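# Rotate the steel cup under the dial indicator 180 degrees

## Task

Rotate the steel cup that sits on its fixture beneath the dial indicator by a half turn (180 degrees), then release it so neither gripper is holding it.

## Robot and tools

Robot: two six-joint arms with parallel grippers, named left_arm and right_arm. The names are only labels and do not refer to sides of any camera image. Each arm's root link sits in the scene frame at left_arm (-0.008, +0.252, 0) m with quat_wxyz (+0.997, 0, 0, +0.072), and right_arm (+0.049, -0.304, 0) m with quat_wxyz (+0.999, 0, 0, -0.054).

Scene frame: origin on the table top midway between the arms, +x out over the table, +z up, and left_arm on the +y side. Each gripper's fingers point along its own +z axis and close along its y axis. The reported end-effector point (link pinch) lies between the finger pads, about 1 cm short of the fingertips.

execute_actions takes "actions", a list holding one item or none, plus an optional "pictures" flag.
- Empty list: nothing is commanded. It returns the state with camera pictures.
- Motion item: {"rows": [[...]], "steps": n}, where n is 10 to 15 control steps of 1/30 s each (default 15). Each row is one control step; if there are fewer rows than steps, the last row repeats. Every row holds exactly 14 numbers covering both arms, even if only one arm moves: left_arm waist, shoulder, elbow, wrist pitch, wrist yaw, wrist roll, opening, then the same seven for right_arm.
- Joint numbers are absolute target angles in radians, in the same form as the Joint positions line. They are not offsets.
- Stated joint ranges: waist -2.618 to 3.054, shoulder 0.000 to 3.142, elbow 0.000 to 3.142, wrist pitch -1.571 to 1.571, wrist yaw -1.571 to 1.571, wrist roll -2.094 to 2.094.
- Opening is an absolute value from -1 (closed) to +1 (fully open).
- Wait item: {"steps": n} with n up to 300. It sends no command and returns once n steps have passed since the last result. Your reply time counts toward those steps.

Refusals and limits: a call is refused, and nothing is sent, if any target lies more than 0.036 rad beyond a range end and also farther out than that joint currently is. A true joint end may differ from the stated one by up to 0.036 rad either way. Targets beyond the true end are clipped to it, and a "joint sent to its limit" line follows. That line may refer to an earlier action. If no such line appears, the joint may still be at its end.

Motion limits: at each control step, a target is held within a set lead of the measured angle. The leads are waist 0.202, shoulder 0.258, elbow 0.238, wrist pitch 0.573, wrist yaw and roll 0.522 rad. If the targets would move a gripper more than 70 mm from where it is, all of that arm's targets are pulled back. A distant goal therefore takes several calls.

Timing: each result is captured 10 steps before its action finishes. Those remaining steps run while you write your next reply. Between calls the arms keep heading to the last row sent. They stop once motion has nearly ceased, or once any step is HELD. After that, only a new action moves them farther, though fingers still finish opening or closing.

Reading a result:
- The state line `left_arm: …` | `right_arm: …` gives each gripper's position in metres and its quat_wxyz, both in the scene frame. These are approximate, especially at long reach.
- Joint positions and Joint velocities list the six joints per arm in rad and rad/s. After them comes the finger gap in m and m/s; 0.094 m means fully open.
- grip_measured is the measured opening on the same -1 to 1 scale you command. Each gripper's reading may be off by up to about 1 mm.
- "joint command not followed" means a clearance check altered or blocked some joint targets. The rest of the row still ran.
- HELD marks steps on which your row, or part of it, was not sent.
- MOTOR HOT appears from 75 °C. At 90 °C the arm halts for 10 s. At 100 °C the arm and its gripper go limp and it falls. Both halts show up as OVER-TEMPERATURE FAULT lines. Avoid holding loads for long, including while you think.

Gripping: to hold something, command an opening below grip_measured. About 0.03 below gives a firm hold; a smaller gap gives a lighter one. Pad force tops out near 50 to 62 N, is lower on very thin parts, and can spike at first contact. Brief tugs on held parts or pushes on loose items can occur. Once the cup has been turned, open the fingers and back away.

Cameras: cam_head_left, cam_head_right, cam_high and cam_low are 504x504. cam_left_wrist and cam_right_wrist are 616x616 fisheye. Calibration (K, D, T_world_to_cam) was provided but can be off by a few degrees and millimetres. Pictures arrive only with an empty action list or with "pictures": true. zoom_image takes {"camera": name, "region": [x0, y0, x1, y1]} in pixels of that camera's latest image, at most 504 by 504, and returns a closer view.

Other tools: read_manual(section="licences") only returns licence text. finished_scene(scene=n) ends scene n, grades it (the goal must hold), and moves to the next scene; it cannot be undone. Replying without any tool call ends everything.

Avoid: letting the arms collide or press on each other, knocking anything off the table, dropping or slamming objects, and pushing hard against the fixture or the indicator.

Each tool is called in YAML: its name, and indented under it one key for each argument.

## Session

I'll start by looking at the current state.

execute_actions:
  actions: []

Scene clock: 0.00 s of 4800.00 s.
left_arm: end_effector_position=(+0.3848, +0.2616, +0.2839) grip_measured=+1.000 end_effector_quat_wxyz=(+0.189, -0.255, +0.883, -0.346) | right_arm: end_effector_position=(+0.3334, -0.1067, +0.1348) grip_measured=+1.000 end_effector_quat_wxyz=(+0.356, +0.433, +0.814, -0.150)
Joint positions: left_arm=[ 0.177  1.695  1.819 -1.257  0.708 -0.404  0.094] | right_arm=[ 1.071  1.994  1.627 -1.476  0.754  2.048  0.094]
Joint velocities: left_arm=[ 0.007 -0.002  0.002 -0.066 -0.007 -0.037  0.   ] | right_arm=[-0.002  0.002 -0.007 -0.037  0.022  0.081  0.   ]
Motor temperatures (°C, as the motors report them): left_arm=[29 30 27 27 30 30] | right_arm=[26 29 30 27 30 26]

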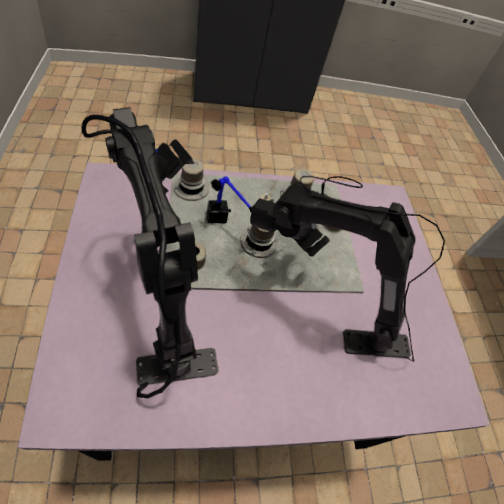

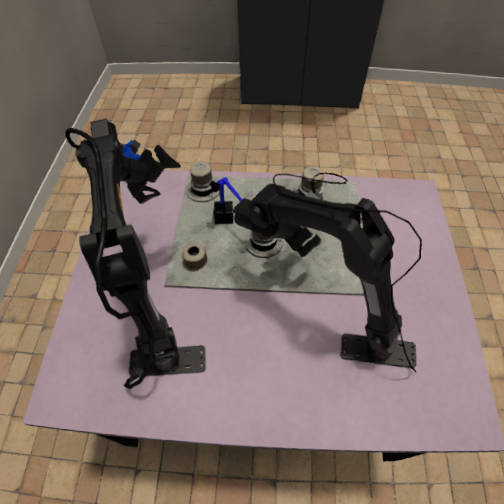

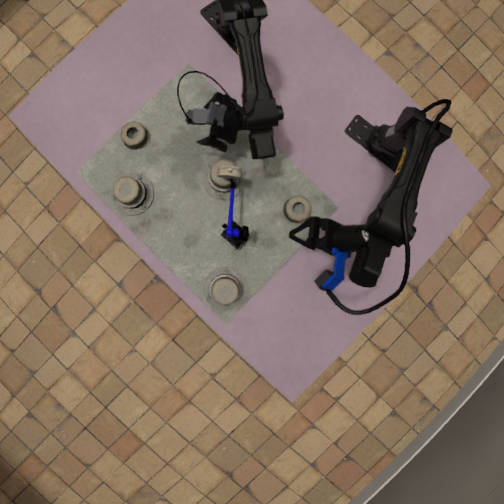

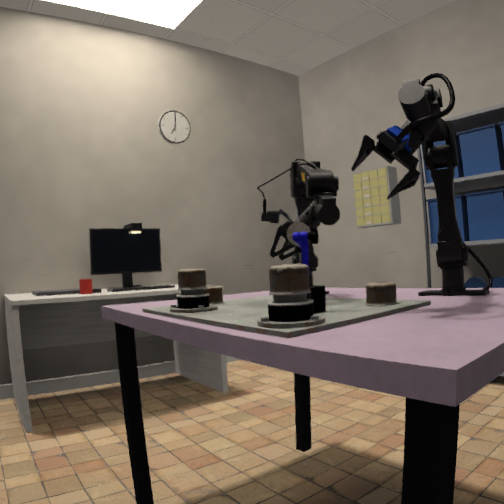

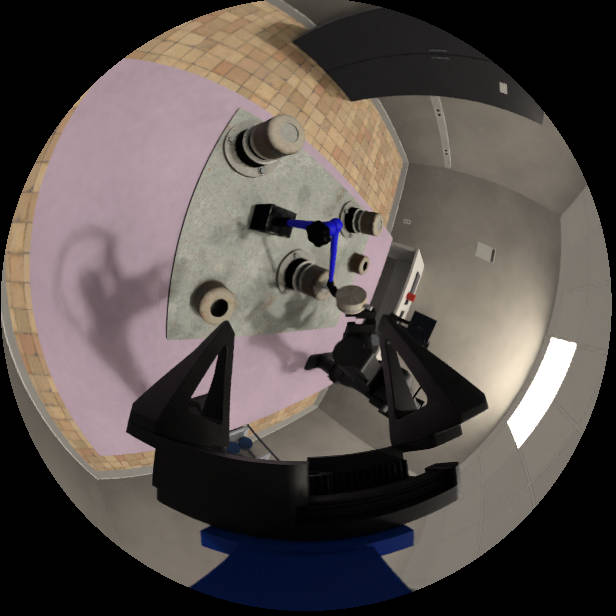

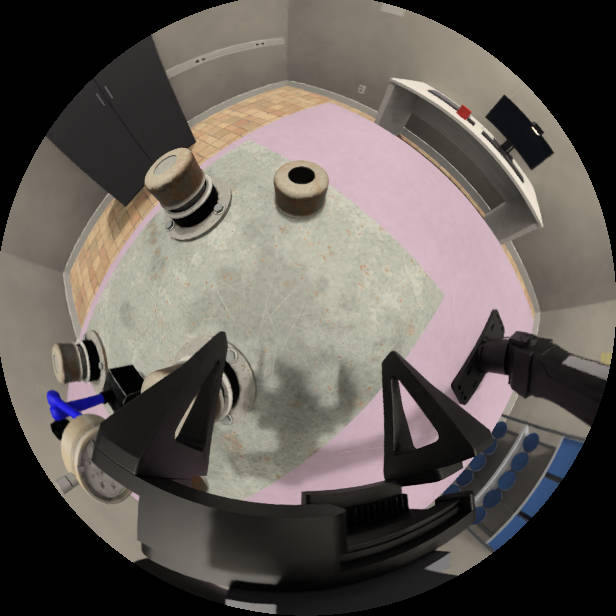

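zoom_image:
  camera: "cam_high"
  region: [80, 60, 360, 340]

zoom_image:
  camera: "cam_low"
  region: [140, 150, 440, 350]

zoom_image:
  camera: "cam_left_wrist"
  region: [160, 100, 460, 400]

Region (80, 60, 360, 340) of cam_high's 504x504 image, scaled by 1.800, with more detail than that image has.

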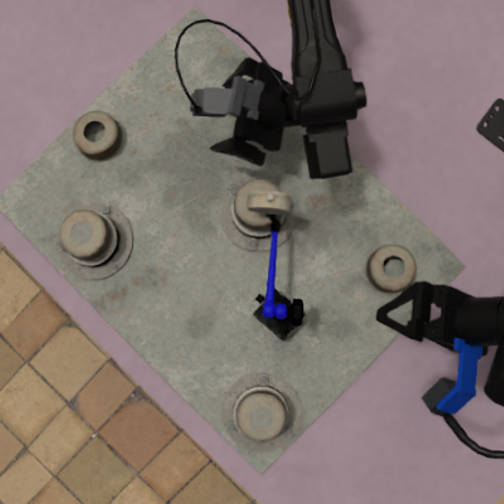

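Region (140, 150, 440, 350) of cam_low's 504x504 image, scaled by 1.680, with more detail than that image has.

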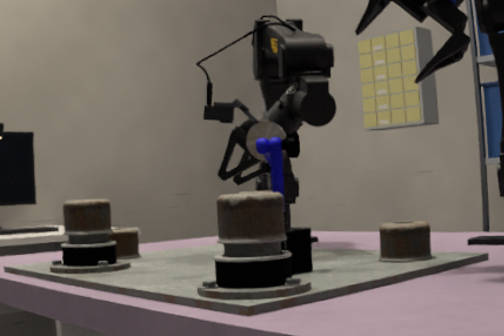

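Region (160, 100, 460, 400) of cam_left_wrist's 616x616 image, scaled by 1.680, with more detail than that image has.

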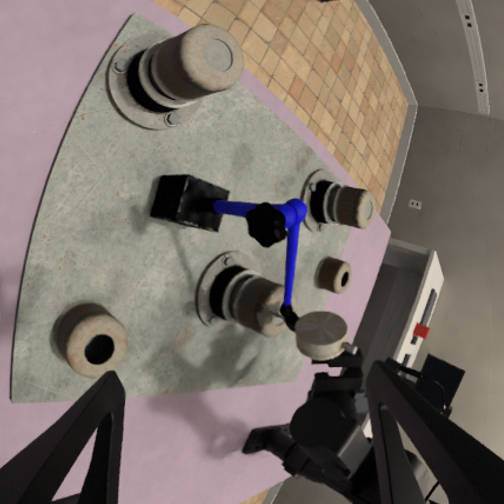

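zoom_image:
  camera: "cam_head_right"
  region: [150, 140, 390, 310]

zoom_image:
  camera: "cam_head_left"
  region: [150, 140, 390, 310]

zoom_image:
  camera: "cam_high"
  region: [180, 140, 280, 260]

Region (150, 140, 390, 310) of cam_head_right's 504x504 image, scaled by 2.100, with more detail than that image has; it fills the top 357 rows of this view, and the rest is white.

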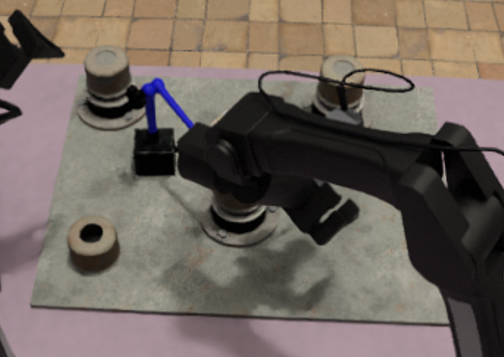

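Region (150, 140, 390, 310) of cam_head_left's 504x504 image, scaled by 2.100, with more detail than that image has; it fills the top 357 rows of this view, and the rest is white.

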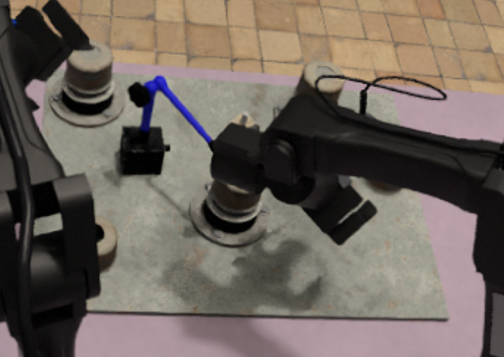

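Region (180, 140, 280, 260) of cam_high's 504x504 image, scaled by 4.200, with more detail than that image has.

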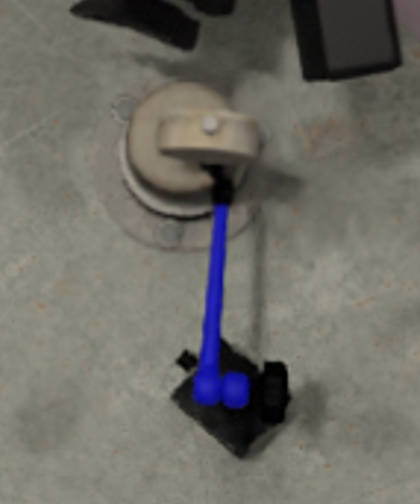

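zoom_image:
  camera: "cam_high"
  region: [320, 90, 460, 230]

zoom_image:
  camera: "cam_head_right"
  region: [100, 300, 440, 400]

zoom_image:
  camera: "cam_right_wrist"
  region: [20, 300, 300, 520]

Region (320, 90, 460, 230) of cam_high's 504x504 image, scaled by 3.600, with more detail than that image has.

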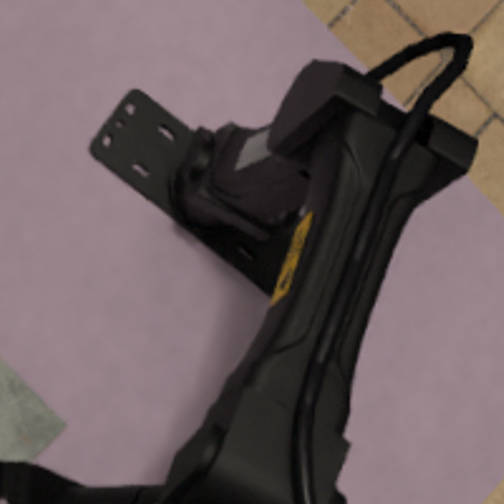

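Region (100, 300, 440, 400) of cam_head_right's 504x504 image, scaled by 1.482, with more detail than that image has; it fills the top 148 rows of this view, and the rest is white.

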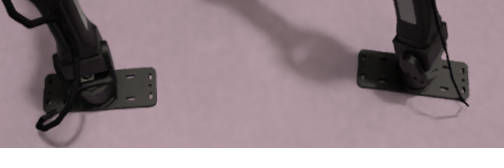

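Region (20, 300, 300, 520) of cam_right_wrist's 616x616 image, scaled by 1.800, with more detail than that image has; it fills the top 396 rows of this view, and the rest is white.

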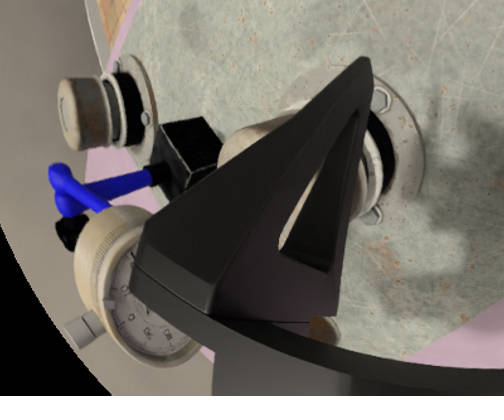

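execute_actions:
  actions:
    - {"rows": [[0.177,1.695,1.819,-1.257,0.708,-0.404,1,1.04,1.97,1.627,-1.476,0.754,2.048,1],[0.177,1.695,1.819,-1.257,0.708,-0.404,1,1.00,1.94,1.627,-1.476,0.754,2.048,1],[0.177,1.695,1.819,-1.257,0.708,-0.404,1,0.95,1.90,1.627,-1.476,0.754,2.048,1],[0.177,1.695,1.819,-1.257,0.708,-0.404,1,0.89,1.86,1.627,-1.476,0.754,2.048,1],[0.177,1.695,1.819,-1.257,0.708,-0.404,1,0.82,1.82,1.627,-1.476,0.754,2.048,1],[0.177,1.695,1.819,-1.257,0.708,-0.404,1,0.75,1.78,1.627,-1.476,0.754,2.048,1],[0.177,1.695,1.819,-1.257,0.708,-0.404,1,0.68,1.74,1.627,-1.476,0.754,2.048,1],[0.177,1.695,1.819,-1.257,0.708,-0.404,1,0.61,1.70,1.627,-1.476,0.754,2.048,1],[0.177,1.695,1.819,-1.257,0.708,-0.404,1,0.54,1.67,1.627,-1.476,0.754,2.048,1],[0.177,1.695,1.819,-1.257,0.708,-0.404,1,0.47,1.64,1.627,-1.476,0.754,2.048,1],[0.177,1.695,1.819,-1.257,0.708,-0.404,1,0.40,1.62,1.627,-1.476,0.754,2.048,1],[0.177,1.695,1.819,-1.257,0.708,-0.404,1,0.33,1.61,1.627,-1.476,0.754,2.048,1],[0.177,1.695,1.819,-1.257,0.708,-0.404,1,0.26,1.60,1.627,-1.476,0.754,2.048,1],[0.177,1.695,1.819,-1.257,0.708,-0.404,1,0.18,1.60,1.627,-1.476,0.754,2.048,1],[0.177,1.695,1.819,-1.257,0.708,-0.404,1,0.10,1.60,1.627,-1.476,0.754,2.048,1]], "steps": 15}

execute_actions:
  actions:
    - {"steps": 30}
  pictures: true

Scene clock: 26.90 s of 4800.00 s.
left_arm: end_effector_position=(+0.3848, +0.2616, +0.2839) grip_measured=+1.000 end_effector_quat_wxyz=(+0.189, -0.255, +0.883, -0.346) | right_arm: end_effector_position=(+0.3488, -0.1326, +0.1452) grip_measured=+1.000 end_effector_quat_wxyz=(+0.343, +0.483, +0.793, -0.142)
Joint positions: left_arm=[ 0.177  1.695  1.819 -1.257  0.708 -0.404  0.094] | right_arm=[ 0.977  1.951  1.627 -1.468  0.735  2.048  0.094]
Joint velocities: left_arm=[-0.002  0.002  0.017  0.022  0.037 -0.051  0.   ] | right_arm=[-1.282 -0.672  0.022  0.095  0.022  0.007  0.   ]
Motor temperatures (°C, as the motors report them): left_arm=[29 33 30 29 30 30] | right_arm=[26 34 32 27 31 26]
Steps of this call (steps 1 to 90: nothing new was sent; then 23.73 s passed at rest; steps 91 to 95: the first 5 steps of this action). Readings (joint positions):
91: left_arm=[0.177 1.695 1.819 -1.257 0.708 -0.404] | right_arm=[1.070 1.994 1.627 -1.476 0.753 2.048]
92: left_arm=[0.177 1.695 1.819 -1.257 0.708 -0.404] | right_arm=[1.062 1.991 1.627 -1.476 0.749 2.048]
94: left_arm=[0.177 1.695 1.819 -1.257 0.708 -0.404] | right_arm=[1.017 1.970 1.627 -1.471 0.738 2.048]
95: the state above

Scene clock: 27.90 s of 4800.00 s.
left_arm: end_effector_position=(+0.3848, +0.2616, +0.2839) grip_measured=+1.000 end_effector_quat_wxyz=(+0.189, -0.255, +0.883, -0.346) | right_arm: end_effector_position=(+0.3465, -0.4294, +0.2476) grip_measured=+1.000 end_effector_quat_wxyz=(+0.341, +0.811, +0.455, -0.139)
Joint positions: left_arm=[ 0.177  1.695  1.819 -1.257  0.708 -0.404  0.094] | right_arm=[ 0.09   1.608  1.627 -1.457  0.746  2.048  0.094]
Joint velocities: left_arm=[ 0.002 -0.012  0.002 -0.037  0.037  0.007  0.   ] | right_arm=[ 0.002 -0.007  0.002 -0.066 -0.007  0.051  0.   ]
Motor temperatures (°C, as the motors report them): left_arm=[29 33 30 29 30 30] | right_arm=[26 34 32 27 31 26]
Kept back: nothing.
Steps of this call (steps 1 to 10: the last 10 steps of your previous action; steps 11 to 30: the robot went on to your last target). Readings (joint positions):
1: left_arm=[0.177 1.695 1.819 -1.257 0.708 -0.404] | right_arm=[0.929 1.924 1.627 -1.465 0.734 2.048]
2: left_arm=[0.177 1.695 1.819 -1.257 0.708 -0.404] | right_arm=[0.877 1.894 1.627 -1.462 0.733 2.048]
4: left_arm=[0.177 1.695 1.819 -1.257 0.708 -0.404] | right_arm=[0.769 1.826 1.627 -1.459 0.733 2.048]
8: left_arm=[0.177 1.695 1.819 -1.257 0.708 -0.404] | right_arm=[0.537 1.684 1.627 -1.456 0.735 2.048]
30: the state above
All arms were judged still, so your last target was given up. Only a new action makes them travel on or press farther. Fingers that are still opening or closing keep moving.
camera_calibration (this result's frames):
cam_right_wrist: T_world_to_cam=[[-0.91812, 0.241063, -0.314555, 0.50498], [0.253318, 0.967381, 0.00198095, 0.353966], [0.304772, -0.0778636, -0.949237, 0.186487], [0, 0, 0, 1]] pos_world=[0.31713, -0.449631, 0.335163]

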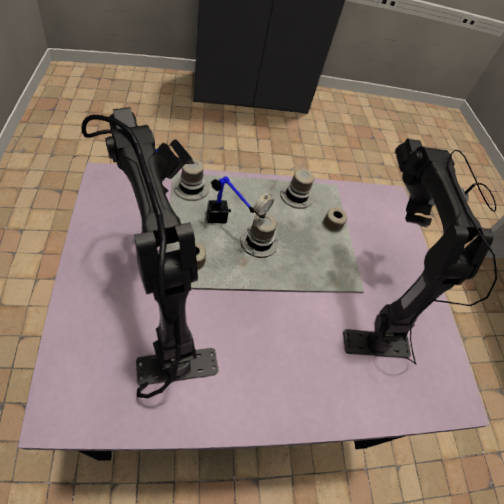

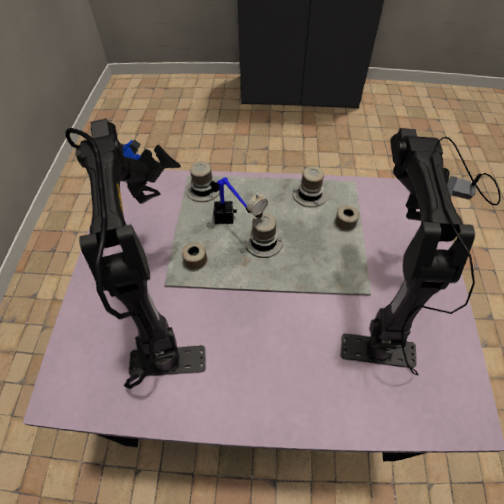

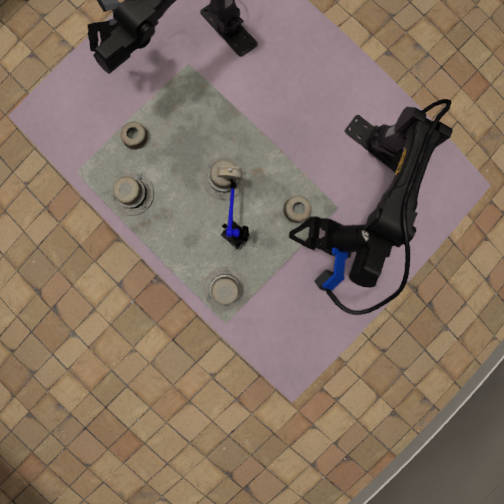

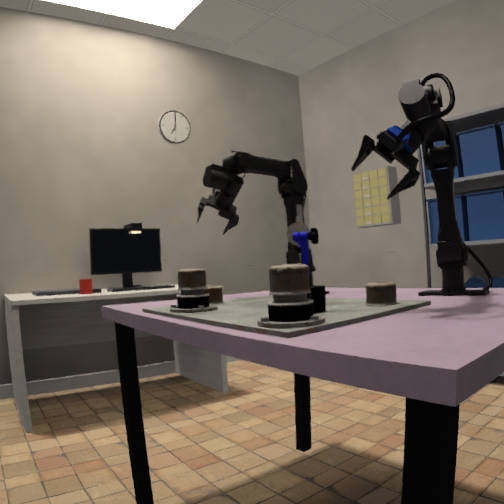

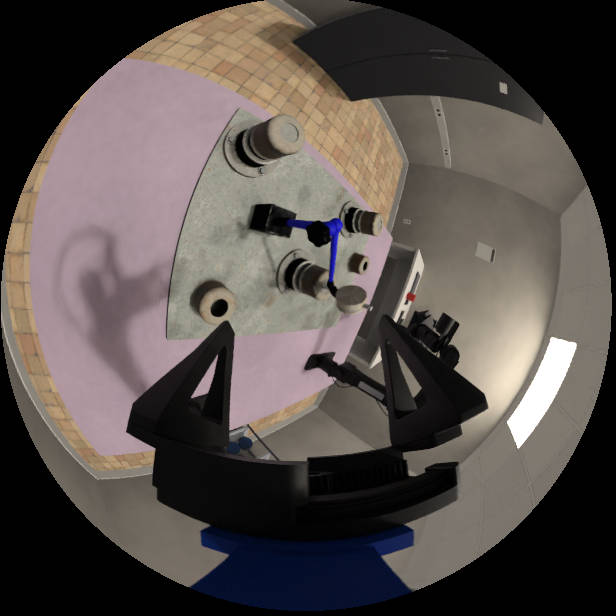

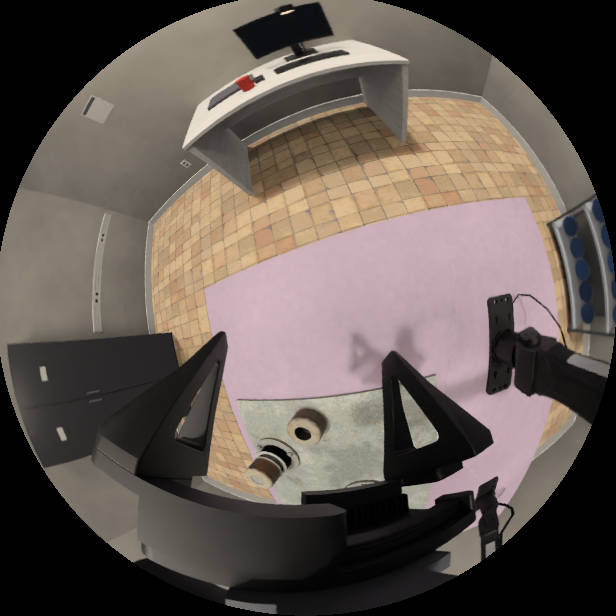

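zoom_image:
  camera: "cam_head_right"
  region: [200, 170, 320, 270]

zoom_image:
  camera: "cam_head_left"
  region: [200, 170, 320, 270]

zoom_image:
  camera: "cam_high"
  region: [180, 0, 300, 100]

zoom_image:
  camera: "cam_head_left"
  region: [100, 310, 440, 410]

Region (200, 170, 320, 270) of cam_head_right's 504x504 image, scaled by 4.200, with more detail than that image has.

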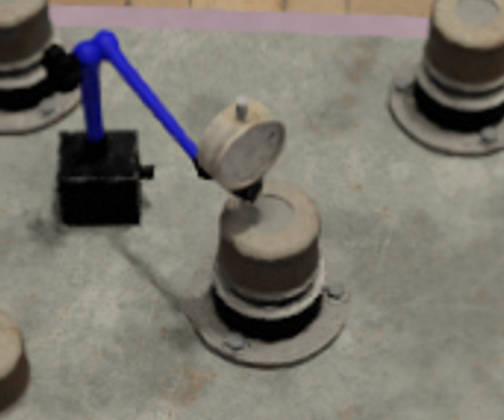

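Region (200, 170, 320, 270) of cam_head_left's 504x504 image, scaled by 4.200, with more detail than that image has.

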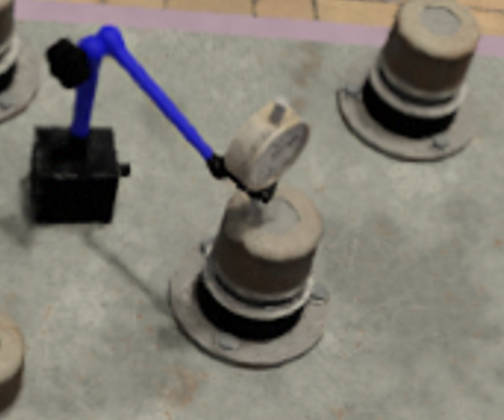

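Region (180, 0, 300, 100) of cam_high's 504x504 image, scaled by 4.200, with more detail than that image has.

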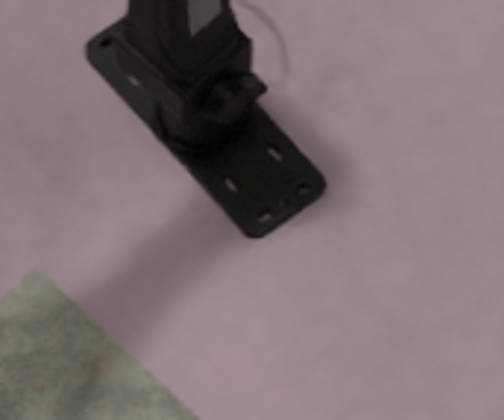

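Region (100, 310, 440, 410) of cam_head_left's 504x504 image, scaled by 1.482, with more detail than that image has; it fills the top 148 rows of this view, and the rest is white.

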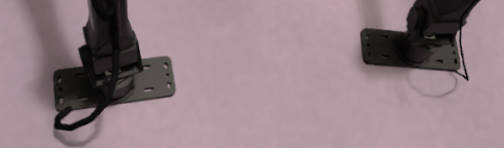

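execute_actions:
  actions:
    - {"rows": [[0.177,1.695,1.819,-1.257,0.708,-0.404,1,0.10,1.60,1.627,-1.42,0.70,1.98,1],[0.177,1.695,1.819,-1.257,0.708,-0.404,1,0.10,1.60,1.627,-1.36,0.62,1.88,1],[0.177,1.695,1.819,-1.257,0.708,-0.404,1,0.10,1.60,1.627,-1.29,0.52,1.75,1],[0.177,1.695,1.819,-1.257,0.708,-0.404,1,0.10,1.60,1.627,-1.21,0.40,1.60,1],[0.177,1.695,1.819,-1.257,0.708,-0.404,1,0.10,1.60,1.627,-1.12,0.27,1.43,1],[0.177,1.695,1.819,-1.257,0.708,-0.404,1,0.10,1.60,1.627,-1.03,0.14,1.26,1],[0.177,1.695,1.819,-1.257,0.708,-0.404,1,0.10,1.60,1.627,-0.94,0.01,1.09,1],[0.177,1.695,1.819,-1.257,0.708,-0.404,1,0.10,1.60,1.627,-0.85,-0.12,0.92,1],[0.177,1.695,1.819,-1.257,0.708,-0.404,1,0.10,1.60,1.627,-0.76,-0.25,0.75,1],[0.177,1.695,1.819,-1.257,0.708,-0.404,1,0.10,1.60,1.627,-0.67,-0.38,0.58,1],[0.177,1.695,1.819,-1.257,0.708,-0.404,1,0.10,1.60,1.627,-0.58,-0.51,0.41,1],[0.177,1.695,1.819,-1.257,0.708,-0.404,1,0.10,1.60,1.627,-0.49,-0.64,0.24,1],[0.177,1.695,1.819,-1.257,0.708,-0.404,1,0.10,1.60,1.627,-0.41,-0.77,0.07,1],[0.177,1.695,1.819,-1.257,0.708,-0.404,1,0.10,1.60,1.627,-0.34,-0.89,-0.09,1],[0.177,1.695,1.819,-1.257,0.708,-0.404,1,0.10,1.60,1.627,-0.28,-0.98,-0.21,1]], "steps": 15}

execute_actions:
  actions:
    - {"steps": 25}

Scene clock: 31.17 s of 4800.00 s.
left_arm: end_effector_position=(+0.3848, +0.2616, +0.2839) grip_measured=+1.000 end_effector_quat_wxyz=(+0.189, -0.255, +0.883, -0.346) | right_arm: end_effector_position=(+0.3734, -0.4042, +0.2325) grip_measured=+1.000 end_effector_quat_wxyz=(+0.288, +0.777, +0.553, -0.081)
Joint positions: left_arm=[ 0.177  1.695  1.819 -1.257  0.708 -0.404  0.094] | right_arm=[ 0.09   1.608  1.627 -1.347  0.564  1.816  0.094]
Joint velocities: left_arm=[ 0.002 -0.002  0.002  0.007  0.037  0.022  0.   ] | right_arm=[-0.012 -0.017 -0.012  1.37  -2.073 -2.586  0.   ]
Motor temperatures (°C, as the motors report them): left_arm=[29 34 30 29 30 30] | right_arm=[26 34 32 27 31 26]
Steps of this call (steps 1 to 90: nothing new was sent; then 0.10 s passed at rest; steps 91 to 95: the first 5 steps of this action). Readings (joint positions):
91: left_arm=[0.177 1.695 1.819 -1.257 0.708 -0.404] | right_arm=[0.090 1.608 1.627 -1.454 0.739 2.039]
92: left_arm=[0.177 1.695 1.819 -1.257 0.708 -0.404] | right_arm=[0.090 1.608 1.627 -1.444 0.719 2.013]
94: left_arm=[0.177 1.695 1.819 -1.257 0.708 -0.404] | right_arm=[0.090 1.608 1.627 -1.390 0.631 1.902]
95: the state above

Scene clock: 32.00 s of 4800.00 s.
left_arm: end_effector_position=(+0.3848, +0.2616, +0.2839) grip_measured=+1.000 end_effector_quat_wxyz=(+0.189, -0.255, +0.883, -0.346) | right_arm: end_effector_position=(+0.4935, -0.1661, +0.3976) grip_measured=+1.000 end_effector_quat_wxyz=(+0.556, -0.301, +0.702, +0.329)
Joint positions: left_arm=[ 0.177  1.695  1.819 -1.257  0.708 -0.404  0.094] | right_arm=[ 0.093  1.608  1.627 -0.302 -0.936 -0.101  0.094]
Joint velocities: left_arm=[-0.012  0.002 -0.027 -0.037 -0.037 -0.022  0.   ] | right_arm=[-0.017 -0.002 -0.022  0.154 -0.256 -0.696  0.   ]
Motor temperatures (°C, as the motors report them): left_arm=[29 34 30 29 30 30] | right_arm=[26 34 33 27 31 26]
Kept back: nothing.
Steps of this call (steps 1 to 10: the last 10 steps of your previous action; steps 11 to 25: the robot went on to your last target). Readings (joint positions):
1: left_arm=[0.177 1.695 1.819 -1.257 0.708 -0.404] | right_arm=[0.090 1.608 1.627 -1.294 0.484 1.719]
2: left_arm=[0.177 1.695 1.819 -1.257 0.708 -0.404] | right_arm=[0.090 1.608 1.627 -1.235 0.398 1.625]
4: left_arm=[0.177 1.695 1.819 -1.257 0.708 -0.404] | right_arm=[0.090 1.608 1.627 -1.113 0.226 1.457]
8: left_arm=[0.177 1.695 1.819 -1.257 0.708 -0.404] | right_arm=[0.090 1.608 1.627 -0.858 -0.070 1.170]
25: the state above

execute_actions:
  actions:
    - {"rows": [[0.177,1.695,1.819,-1.257,0.708,-0.404,1,0.10,1.603,1.606,-0.256,-0.98,-0.21,1],[0.177,1.695,1.819,-1.257,0.708,-0.404,1,0.10,1.608,1.574,-0.22,-0.98,-0.21,1],[0.177,1.695,1.819,-1.257,0.708,-0.404,1,0.10,1.614,1.532,-0.171,-0.98,-0.21,1],[0.177,1.695,1.819,-1.257,0.708,-0.404,1,0.10,1.620,1.487,-0.120,-0.98,-0.21,1],[0.177,1.695,1.819,-1.257,0.708,-0.404,1,0.10,1.627,1.442,-0.068,-0.98,-0.21,1],[0.177,1.695,1.819,-1.257,0.708,-0.404,1,0.10,1.633,1.397,-0.017,-0.98,-0.21,1],[0.177,1.695,1.819,-1.257,0.708,-0.404,1,0.10,1.640,1.352,0.035,-0.98,-0.21,1],[0.177,1.695,1.819,-1.257,0.708,-0.404,1,0.10,1.646,1.307,0.086,-0.98,-0.21,1],[0.177,1.695,1.819,-1.257,0.708,-0.404,1,0.10,1.653,1.262,0.138,-0.98,-0.21,1],[0.177,1.695,1.819,-1.257,0.708,-0.404,1,0.10,1.659,1.217,0.189,-0.98,-0.21,1],[0.177,1.695,1.819,-1.257,0.708,-0.404,1,0.10,1.666,1.172,0.241,-0.98,-0.21,1],[0.177,1.695,1.819,-1.257,0.708,-0.404,1,0.10,1.672,1.127,0.292,-0.98,-0.21,1],[0.177,1.695,1.819,-1.257,0.708,-0.404,1,0.10,1.679,1.082,0.344,-0.98,-0.21,1],[0.177,1.695,1.819,-1.257,0.708,-0.404,1,0.10,1.685,1.037,0.395,-0.98,-0.21,1],[0.177,1.695,1.819,-1.257,0.708,-0.404,1,0.10,1.692,0.992,0.447,-0.98,-0.21,1]], "steps": 15}

execute_actions:
  actions:
    - {"rows": [[0.177,1.695,1.819,-1.257,0.708,-0.404,1,0.10,1.698,0.947,0.498,-0.98,-0.21,1],[0.177,1.695,1.819,-1.257,0.708,-0.404,1,0.10,1.705,0.902,0.550,-0.98,-0.21,1],[0.177,1.695,1.819,-1.257,0.708,-0.404,1,0.10,1.711,0.857,0.601,-0.98,-0.21,1],[0.177,1.695,1.819,-1.257,0.708,-0.404,1,0.10,1.718,0.812,0.653,-0.98,-0.21,1],[0.177,1.695,1.819,-1.257,0.708,-0.404,1,0.10,1.724,0.767,0.704,-0.98,-0.21,1],[0.177,1.695,1.819,-1.257,0.708,-0.404,1,0.11,1.731,0.722,0.756,-0.98,-0.21,1],[0.177,1.695,1.819,-1.257,0.708,-0.404,1,0.13,1.737,0.677,0.807,-0.98,-0.21,1],[0.177,1.695,1.819,-1.257,0.708,-0.404,1,0.15,1.744,0.632,0.859,-0.98,-0.21,1],[0.177,1.695,1.819,-1.257,0.708,-0.404,1,0.18,1.750,0.587,0.910,-0.98,-0.21,1],[0.177,1.695,1.819,-1.257,0.708,-0.404,1,0.21,1.757,0.542,0.962,-0.98,-0.21,1],[0.177,1.695,1.819,-1.257,0.708,-0.404,1,0.24,1.763,0.497,1.013,-0.98,-0.21,1],[0.177,1.695,1.819,-1.257,0.708,-0.404,1,0.27,1.770,0.452,1.065,-0.98,-0.21,1],[0.177,1.695,1.819,-1.257,0.708,-0.404,1,0.30,1.776,0.410,1.113,-0.98,-0.21,1],[0.177,1.695,1.819,-1.257,0.708,-0.404,1,0.32,1.781,0.375,1.153,-0.98,-0.21,1],[0.177,1.695,1.819,-1.257,0.708,-0.404,1,0.334,1.784,0.354,1.177,-0.98,-0.21,1]], "steps": 15}

execute_actions:
  actions:
    - {"steps": 25}
  pictures: true

Scene clock: 34.40 s of 4800.00 s.
left_arm: end_effector_position=(+0.3848, +0.2616, +0.2839) grip_measured=+1.000 end_effector_quat_wxyz=(+0.189, -0.255, +0.883, -0.346) | right_arm: end_effector_position=(+0.4949, -0.1624, +0.3836) grip_measured=+1.000 end_effector_quat_wxyz=(+0.581, -0.352, +0.667, +0.306)
Joint positions: left_arm=[ 0.177  1.695  1.819 -1.257  0.708 -0.404  0.094] | right_arm=[ 0.093  1.608  1.539 -0.178 -0.971 -0.206  0.094]
Joint velocities: left_arm=[-0.007  0.002 -0.027  0.081 -0.037 -0.051  0.   ] | right_arm=[-0.007 -0.012 -1.106  0.96   0.022 -0.037  0.   ]
Motor temperatures (°C, as the motors report them): left_arm=[29 34 30 29 30 30] | right_arm=[26 34 33 28 31 26]
Steps of this call (steps 1 to 30: the robot went on to your last target; steps 31 to 67: nothing new was sent; steps 68 to 72: the first 5 steps of this action). Readings (joint positions):
68: left_arm=[0.177 1.695 1.819 -1.257 0.708 -0.404] | right_arm=[0.093 1.608 1.625 -0.286 -0.968 -0.205]
69: left_arm=[0.177 1.695 1.819 -1.257 0.708 -0.404] | right_arm=[0.093 1.608 1.617 -0.272 -0.968 -0.205]
71: left_arm=[0.177 1.695 1.819 -1.257 0.708 -0.404] | right_arm=[0.093 1.608 1.575 -0.214 -0.971 -0.205]
72: the state above

Scene clock: 34.90 s of 4800.00 s.
left_arm: end_effector_position=(+0.3848, +0.2616, +0.2839) grip_measured=+1.000 end_effector_quat_wxyz=(+0.189, -0.255, +0.883, -0.346) | right_arm: end_effector_position=(+0.4700, -0.1621, +0.1703) grip_measured=+1.000 end_effector_quat_wxyz=(+0.535, -0.330, +0.704, +0.330)
Joint positions: left_arm=[ 0.177  1.695  1.819 -1.257  0.708 -0.404  0.094] | right_arm=[ 0.093  1.705  0.846  0.476 -0.971 -0.206  0.094]
Joint velocities: left_arm=[-0.007  0.017  0.002  0.007  0.037  0.022  0.   ] | right_arm=[ 0.007  0.129 -1.253  1.414  0.022  0.007  0.   ]
Motor temperatures (°C, as the motors report them): left_arm=[29 34 30 29 30 30] | right_arm=[26 34 33 28 31 26]
Steps of this call (steps 1 to 10: the last 10 steps of your previous action; steps 11 to 15: the first 5 steps of this action). Readings (joint positions):
11: left_arm=[0.177 1.695 1.819 -1.257 0.708 -0.404] | right_arm=[0.093 1.681 1.026 0.281 -0.971 -0.206]
12: left_arm=[0.177 1.695 1.819 -1.257 0.708 -0.404] | right_arm=[0.093 1.688 0.980 0.328 -0.971 -0.206]
14: left_arm=[0.177 1.695 1.819 -1.257 0.708 -0.404] | right_arm=[0.093 1.700 0.890 0.426 -0.971 -0.206]
15: the state above

Scene clock: 35.73 s of 4800.00 s.
left_arm: end_effector_position=(+0.3848, +0.2616, +0.2839) grip_measured=+1.000 end_effector_quat_wxyz=(+0.189, -0.255, +0.883, -0.346) | right_arm: end_effector_position=(+0.3396, -0.0841, +0.1001) grip_measured=+1.000 end_effector_quat_wxyz=(+0.534, -0.430, +0.622, +0.378)
Joint positions: left_arm=[ 0.177  1.695  1.819 -1.257  0.708 -0.404  0.094] | right_arm=[ 0.334  1.773  0.352  1.161 -0.979 -0.207  0.094]
Joint velocities: left_arm=[-0.017 -0.022 -0.002  0.007 -0.066 -0.037  0.   ] | right_arm=[-0.002 -0.017 -0.002 -0.007  0.007  0.022  0.   ]
Motor temperatures (°C, as the motors report them): left_arm=[29 34 30 29 30 30] | right_arm=[26 34 33 28 31 26]
Kept back: nothing.
Steps of this call (steps 1 to 10: the last 10 steps of your previous action; steps 11 to 25: the robot went on to your last target). Readings (joint positions):
1: left_arm=[0.177 1.695 1.819 -1.257 0.708 -0.404] | right_arm=[0.094 1.709 0.802 0.527 -0.971 -0.206]
2: left_arm=[0.177 1.695 1.819 -1.257 0.708 -0.404] | right_arm=[0.097 1.714 0.758 0.579 -0.971 -0.206]
4: left_arm=[0.177 1.695 1.819 -1.257 0.708 -0.404] | right_arm=[0.119 1.725 0.670 0.682 -0.969 -0.206]
8: left_arm=[0.177 1.695 1.819 -1.257 0.708 -0.404] | right_arm=[0.238 1.750 0.494 0.888 -0.967 -0.206]
25: the state above
camera_calibration (this result's frames):
cam_right_wrist: T_world_to_cam=[[0.929922, -0.327, 0.168271, -0.354718], [-0.139835, -0.737601, -0.660599, 0.0784235], [0.340133, 0.590776, -0.731638, 0.097981], [0, 0, 0, 1]] pos_world=[0.3075, -0.116032, 0.183182]

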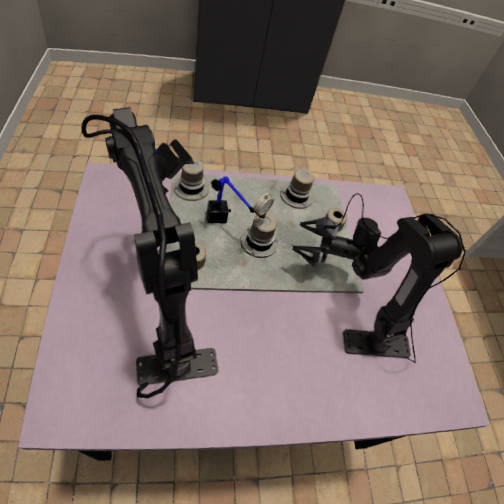

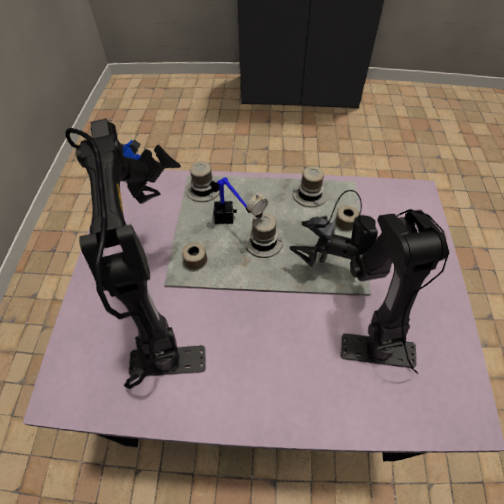

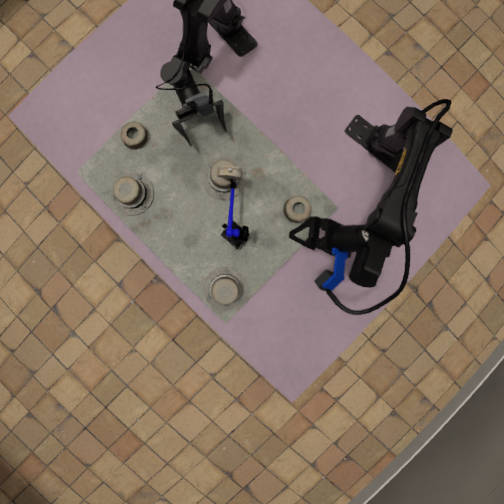

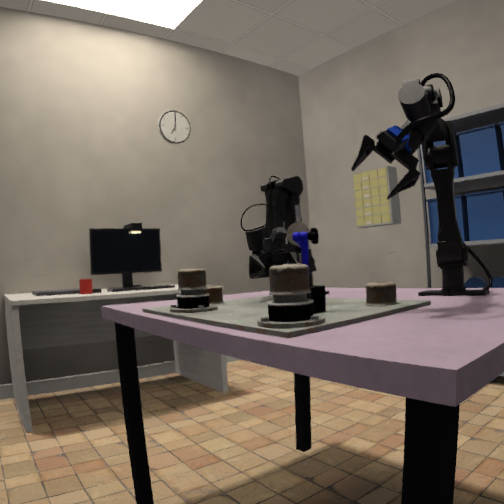

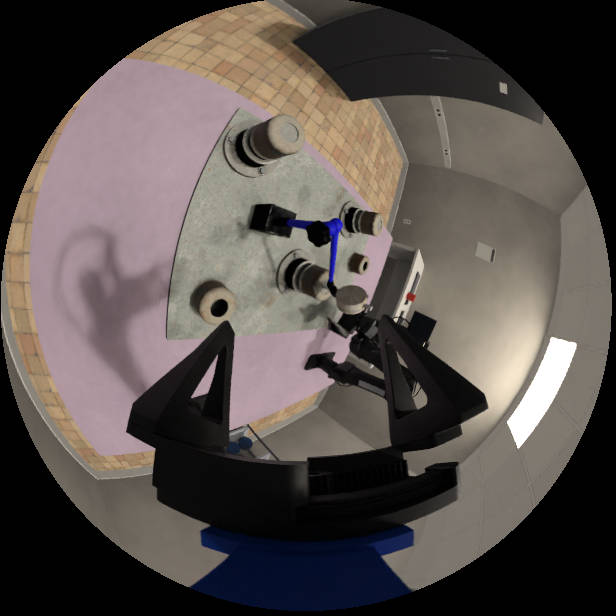

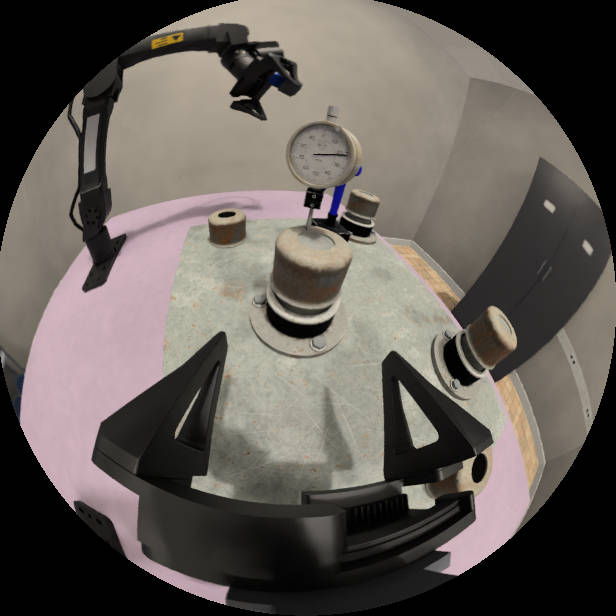

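zoom_image:
  camera: "cam_right_wrist"
  region: [190, 90, 430, 380]

zoom_image:
  camera: "cam_high"
  region: [140, 50, 290, 210]

zoom_image:
  camera: "cam_head_right"
  region: [220, 170, 400, 300]

Region (190, 90, 430, 380) of cam_right_wrist's 616x616 image, scaled by 1.738, with more detail than that image has; it fills the left 417 columns of this view, and the rest is white.

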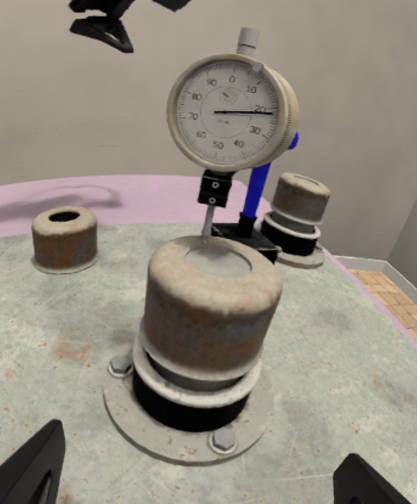

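Region (140, 50, 290, 210) of cam_high's 504x504 image, scaled by 3.150, with more detail than that image has; it fills the left 472 columns of this view, and the rest is white.

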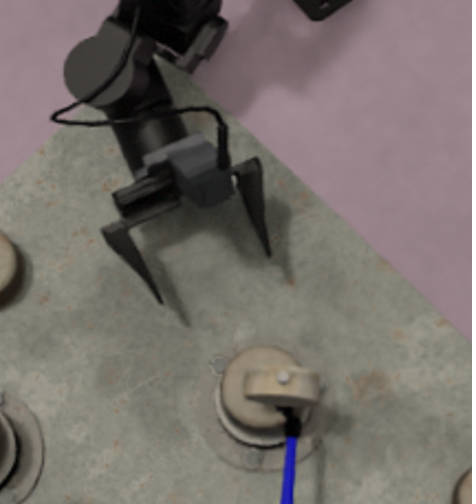

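Region (220, 170, 400, 300) of cam_head_right's 504x504 image, scaled by 2.800, with more detail than that image has.

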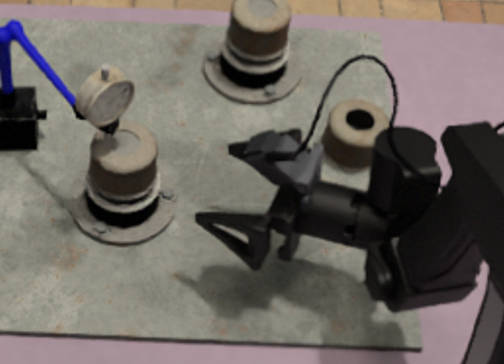

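execute_actions:
  actions:
    - {"rows": [[0.177,1.695,1.819,-1.257,0.708,-0.404,1,0.340,1.790,0.358,1.185,-0.975,-0.206,1],[0.177,1.695,1.819,-1.257,0.708,-0.404,1,0.348,1.803,0.364,1.198,-0.967,-0.20,1],[0.177,1.695,1.819,-1.257,0.708,-0.404,1,0.359,1.820,0.373,1.214,-0.957,-0.193,1],[0.177,1.695,1.819,-1.257,0.708,-0.404,1,0.372,1.841,0.383,1.234,-0.945,-0.184,1],[0.177,1.695,1.819,-1.257,0.708,-0.404,1,0.386,1.863,0.394,1.255,-0.932,-0.175,1],[0.177,1.695,1.819,-1.257,0.708,-0.404,1,0.400,1.885,0.405,1.276,-0.919,-0.166,1],[0.177,1.695,1.819,-1.257,0.708,-0.404,1,0.414,1.907,0.416,1.297,-0.906,-0.156,1],[0.177,1.695,1.819,-1.257,0.708,-0.404,1,0.428,1.929,0.427,1.318,-0.893,-0.147,1],[0.177,1.695,1.819,-1.257,0.708,-0.404,1,0.442,1.951,0.438,1.339,-0.880,-0.137,1],[0.177,1.695,1.819,-1.257,0.708,-0.404,1,0.456,1.973,0.449,1.360,-0.867,-0.128,1],[0.177,1.695,1.819,-1.257,0.708,-0.404,1,0.470,1.995,0.460,1.381,-0.854,-0.119,1],[0.177,1.695,1.819,-1.257,0.708,-0.404,1,0.483,2.016,0.470,1.401,-0.842,-0.110,1],[0.177,1.695,1.819,-1.257,0.708,-0.404,1,0.494,2.034,0.479,1.418,-0.832,-0.103,1],[0.177,1.695,1.819,-1.257,0.708,-0.404,1,0.502,2.047,0.486,1.430,-0.824,-0.097,1],[0.177,1.695,1.819,-1.257,0.708,-0.404,1,0.506,2.055,0.490,1.438,-0.819,-0.094,1]], "steps": 15}

execute_actions:
  actions:
    - {"steps": 22}
  pictures: true

Scene clock: 45.13 s of 4800.00 s.
left_arm: end_effector_position=(+0.3848, +0.2616, +0.2839) grip_measured=+1.000 end_effector_quat_wxyz=(+0.189, -0.255, +0.883, -0.346) | right_arm: end_effector_position=(+0.3418, -0.0795, +0.0997) grip_measured=+1.000 end_effector_quat_wxyz=(+0.540, -0.432, +0.617, +0.376)
Joint positions: left_arm=[ 0.177  1.695  1.819 -1.257  0.708 -0.404  0.094] | right_arm=[ 0.351  1.802  0.36   1.203 -0.965 -0.2    0.094]
Joint velocities: left_arm=[ 0.002  0.007  0.012 -0.051 -0.066  0.037  0.   ] | right_arm=[0.3   0.545 0.198 0.403 0.256 0.125 0.   ]
Motor temperatures (°C, as the motors report them): left_arm=[29 34 30 29 30 30] | right_arm=[26 33 32 30 31 26]
Steps of this call (steps 1 to 30: the robot went on to your last target; steps 31 to 90: nothing new was sent; then 6.23 s passed at rest; steps 91 to 95: the first 5 steps of this action). Readings (joint positions):
91: left_arm=[0.177 1.695 1.819 -1.257 0.708 -0.404] | right_arm=[0.334 1.773 0.352 1.168 -0.979 -0.207]
92: left_arm=[0.177 1.695 1.819 -1.257 0.708 -0.404] | right_arm=[0.334 1.773 0.352 1.171 -0.978 -0.207]
94: left_arm=[0.177 1.695 1.819 -1.257 0.708 -0.404] | right_arm=[0.342 1.786 0.355 1.191 -0.971 -0.203]
95: the state above

Scene clock: 45.87 s of 4800.00 s.
left_arm: end_effector_position=(+0.3848, +0.2616, +0.2839) grip_measured=+1.000 end_effector_quat_wxyz=(+0.189, -0.255, +0.883, -0.346) | right_arm: end_effector_position=(+0.3575, -0.0339, +0.0818) grip_measured=+1.000 end_effector_quat_wxyz=(+0.549, -0.424, +0.607, +0.387)
Joint positions: left_arm=[ 0.177  1.695  1.819 -1.257  0.708 -0.404  0.094] | right_arm=[ 0.499  2.038  0.47   1.423 -0.828 -0.104  0.094]
Joint velocities: left_arm=[ 0.002 -0.002 -0.022  0.037  0.11  -0.11   0.   ] | right_arm=[-0.012  0.007 -0.027  0.007  0.037 -0.037  0.   ]
Motor temperatures (°C, as the motors report them): left_arm=[29 34 30 29 30 30] | right_arm=[26 33 32 30 31 26]
Kept back: nothing.
Steps of this call (steps 1 to 10: the last 10 steps of your previous action; steps 11 to 22: the robot went on to your last target). Readings (joint positions):
1: left_arm=[0.177 1.695 1.819 -1.257 0.708 -0.404] | right_arm=[0.363 1.823 0.369 1.217 -0.957 -0.195]
2: left_arm=[0.177 1.695 1.819 -1.257 0.708 -0.404] | right_arm=[0.377 1.846 0.379 1.231 -0.949 -0.189]
4: left_arm=[0.177 1.695 1.819 -1.257 0.708 -0.404] | right_arm=[0.407 1.894 0.401 1.261 -0.928 -0.175]
8: left_arm=[0.177 1.695 1.819 -1.257 0.708 -0.404] | right_arm=[0.463 1.983 0.445 1.331 -0.884 -0.144]
22: the state above
camera_calibration (this result's frames):
cam_right_wrist: T_world_to_cam=[[0.927181, -0.33097, 0.175481, -0.351567], [-0.122369, -0.71032, -0.69316, 0.103261], [0.354063, 0.621211, -0.699096, 0.042171], [0, 0, 0, 1]] pos_world=[0.323671, -0.0692068, 0.162751]

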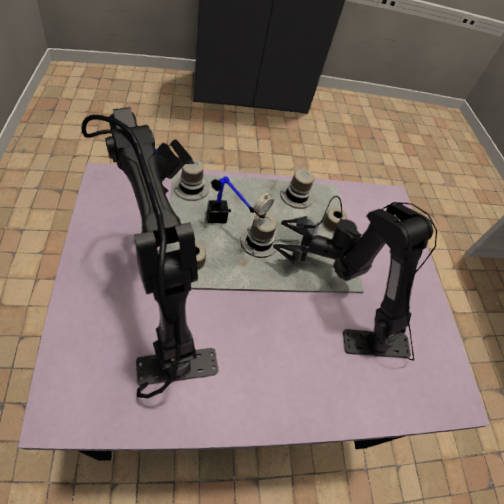

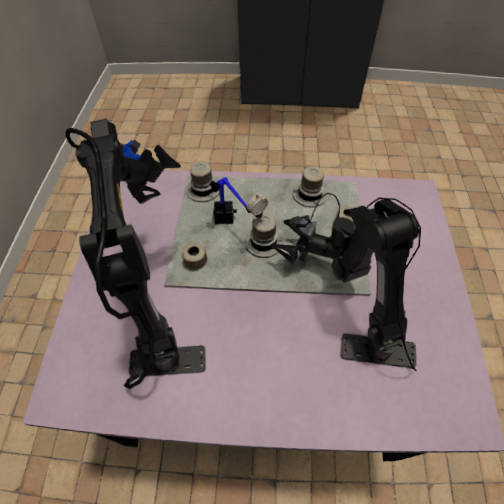

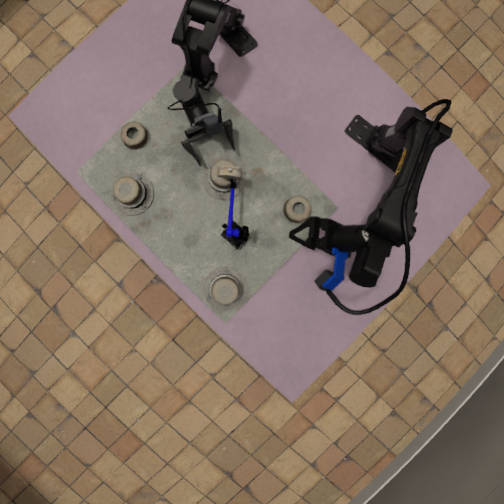

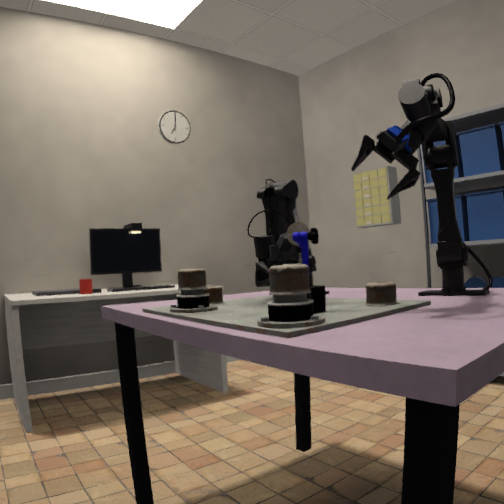

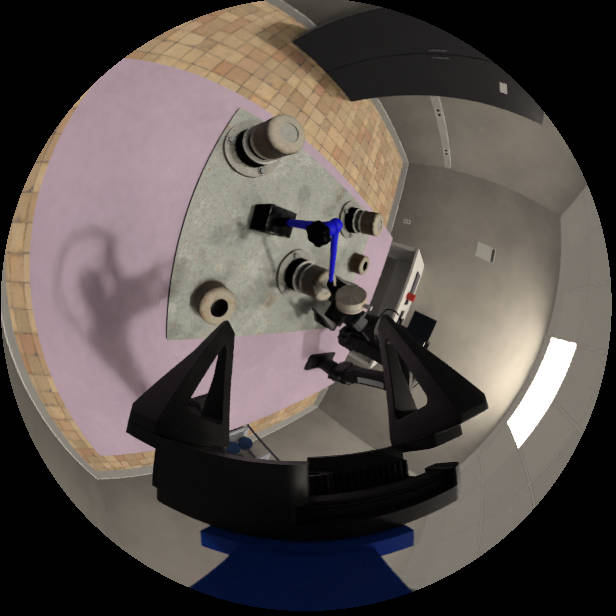

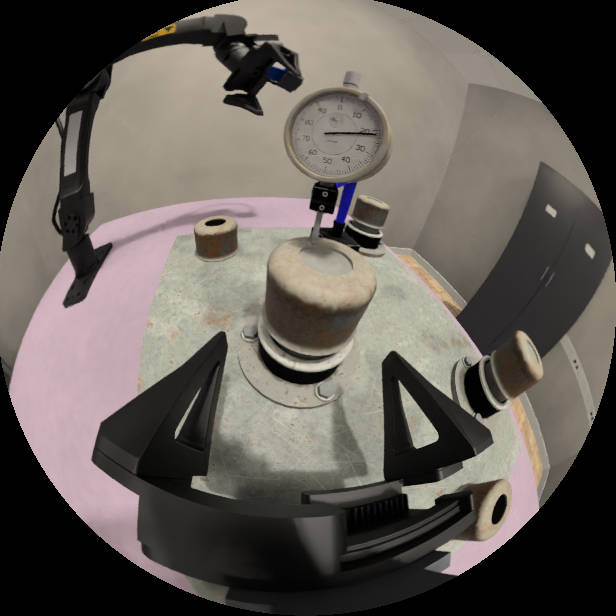

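zoom_image:
  camera: "cam_right_wrist"
  region: [190, 170, 430, 420]

zoom_image:
  camera: "cam_high"
  region: [160, 90, 280, 210]

Region (190, 170, 430, 420) of cam_right_wrist's 616x616 image, scaled by 2.016, with more detail than that image has; it fills the left 484 columns of this view, and the rest is white.

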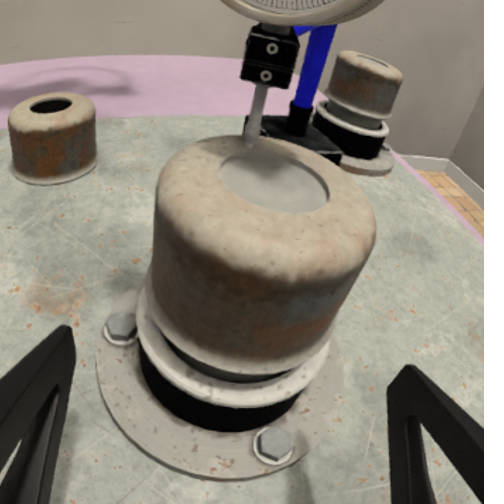

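Region (160, 90, 280, 210) of cam_high's 504x504 image, scaled by 4.200, with more detail than that image has.

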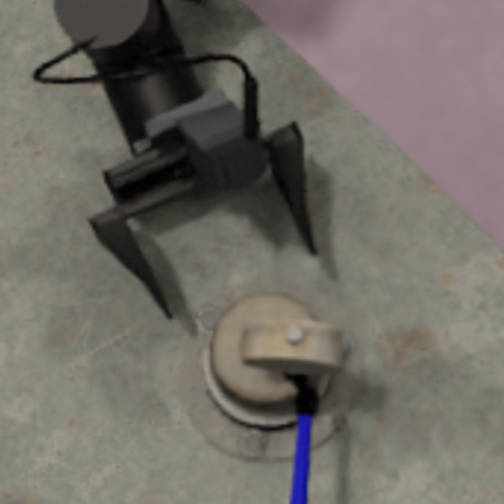

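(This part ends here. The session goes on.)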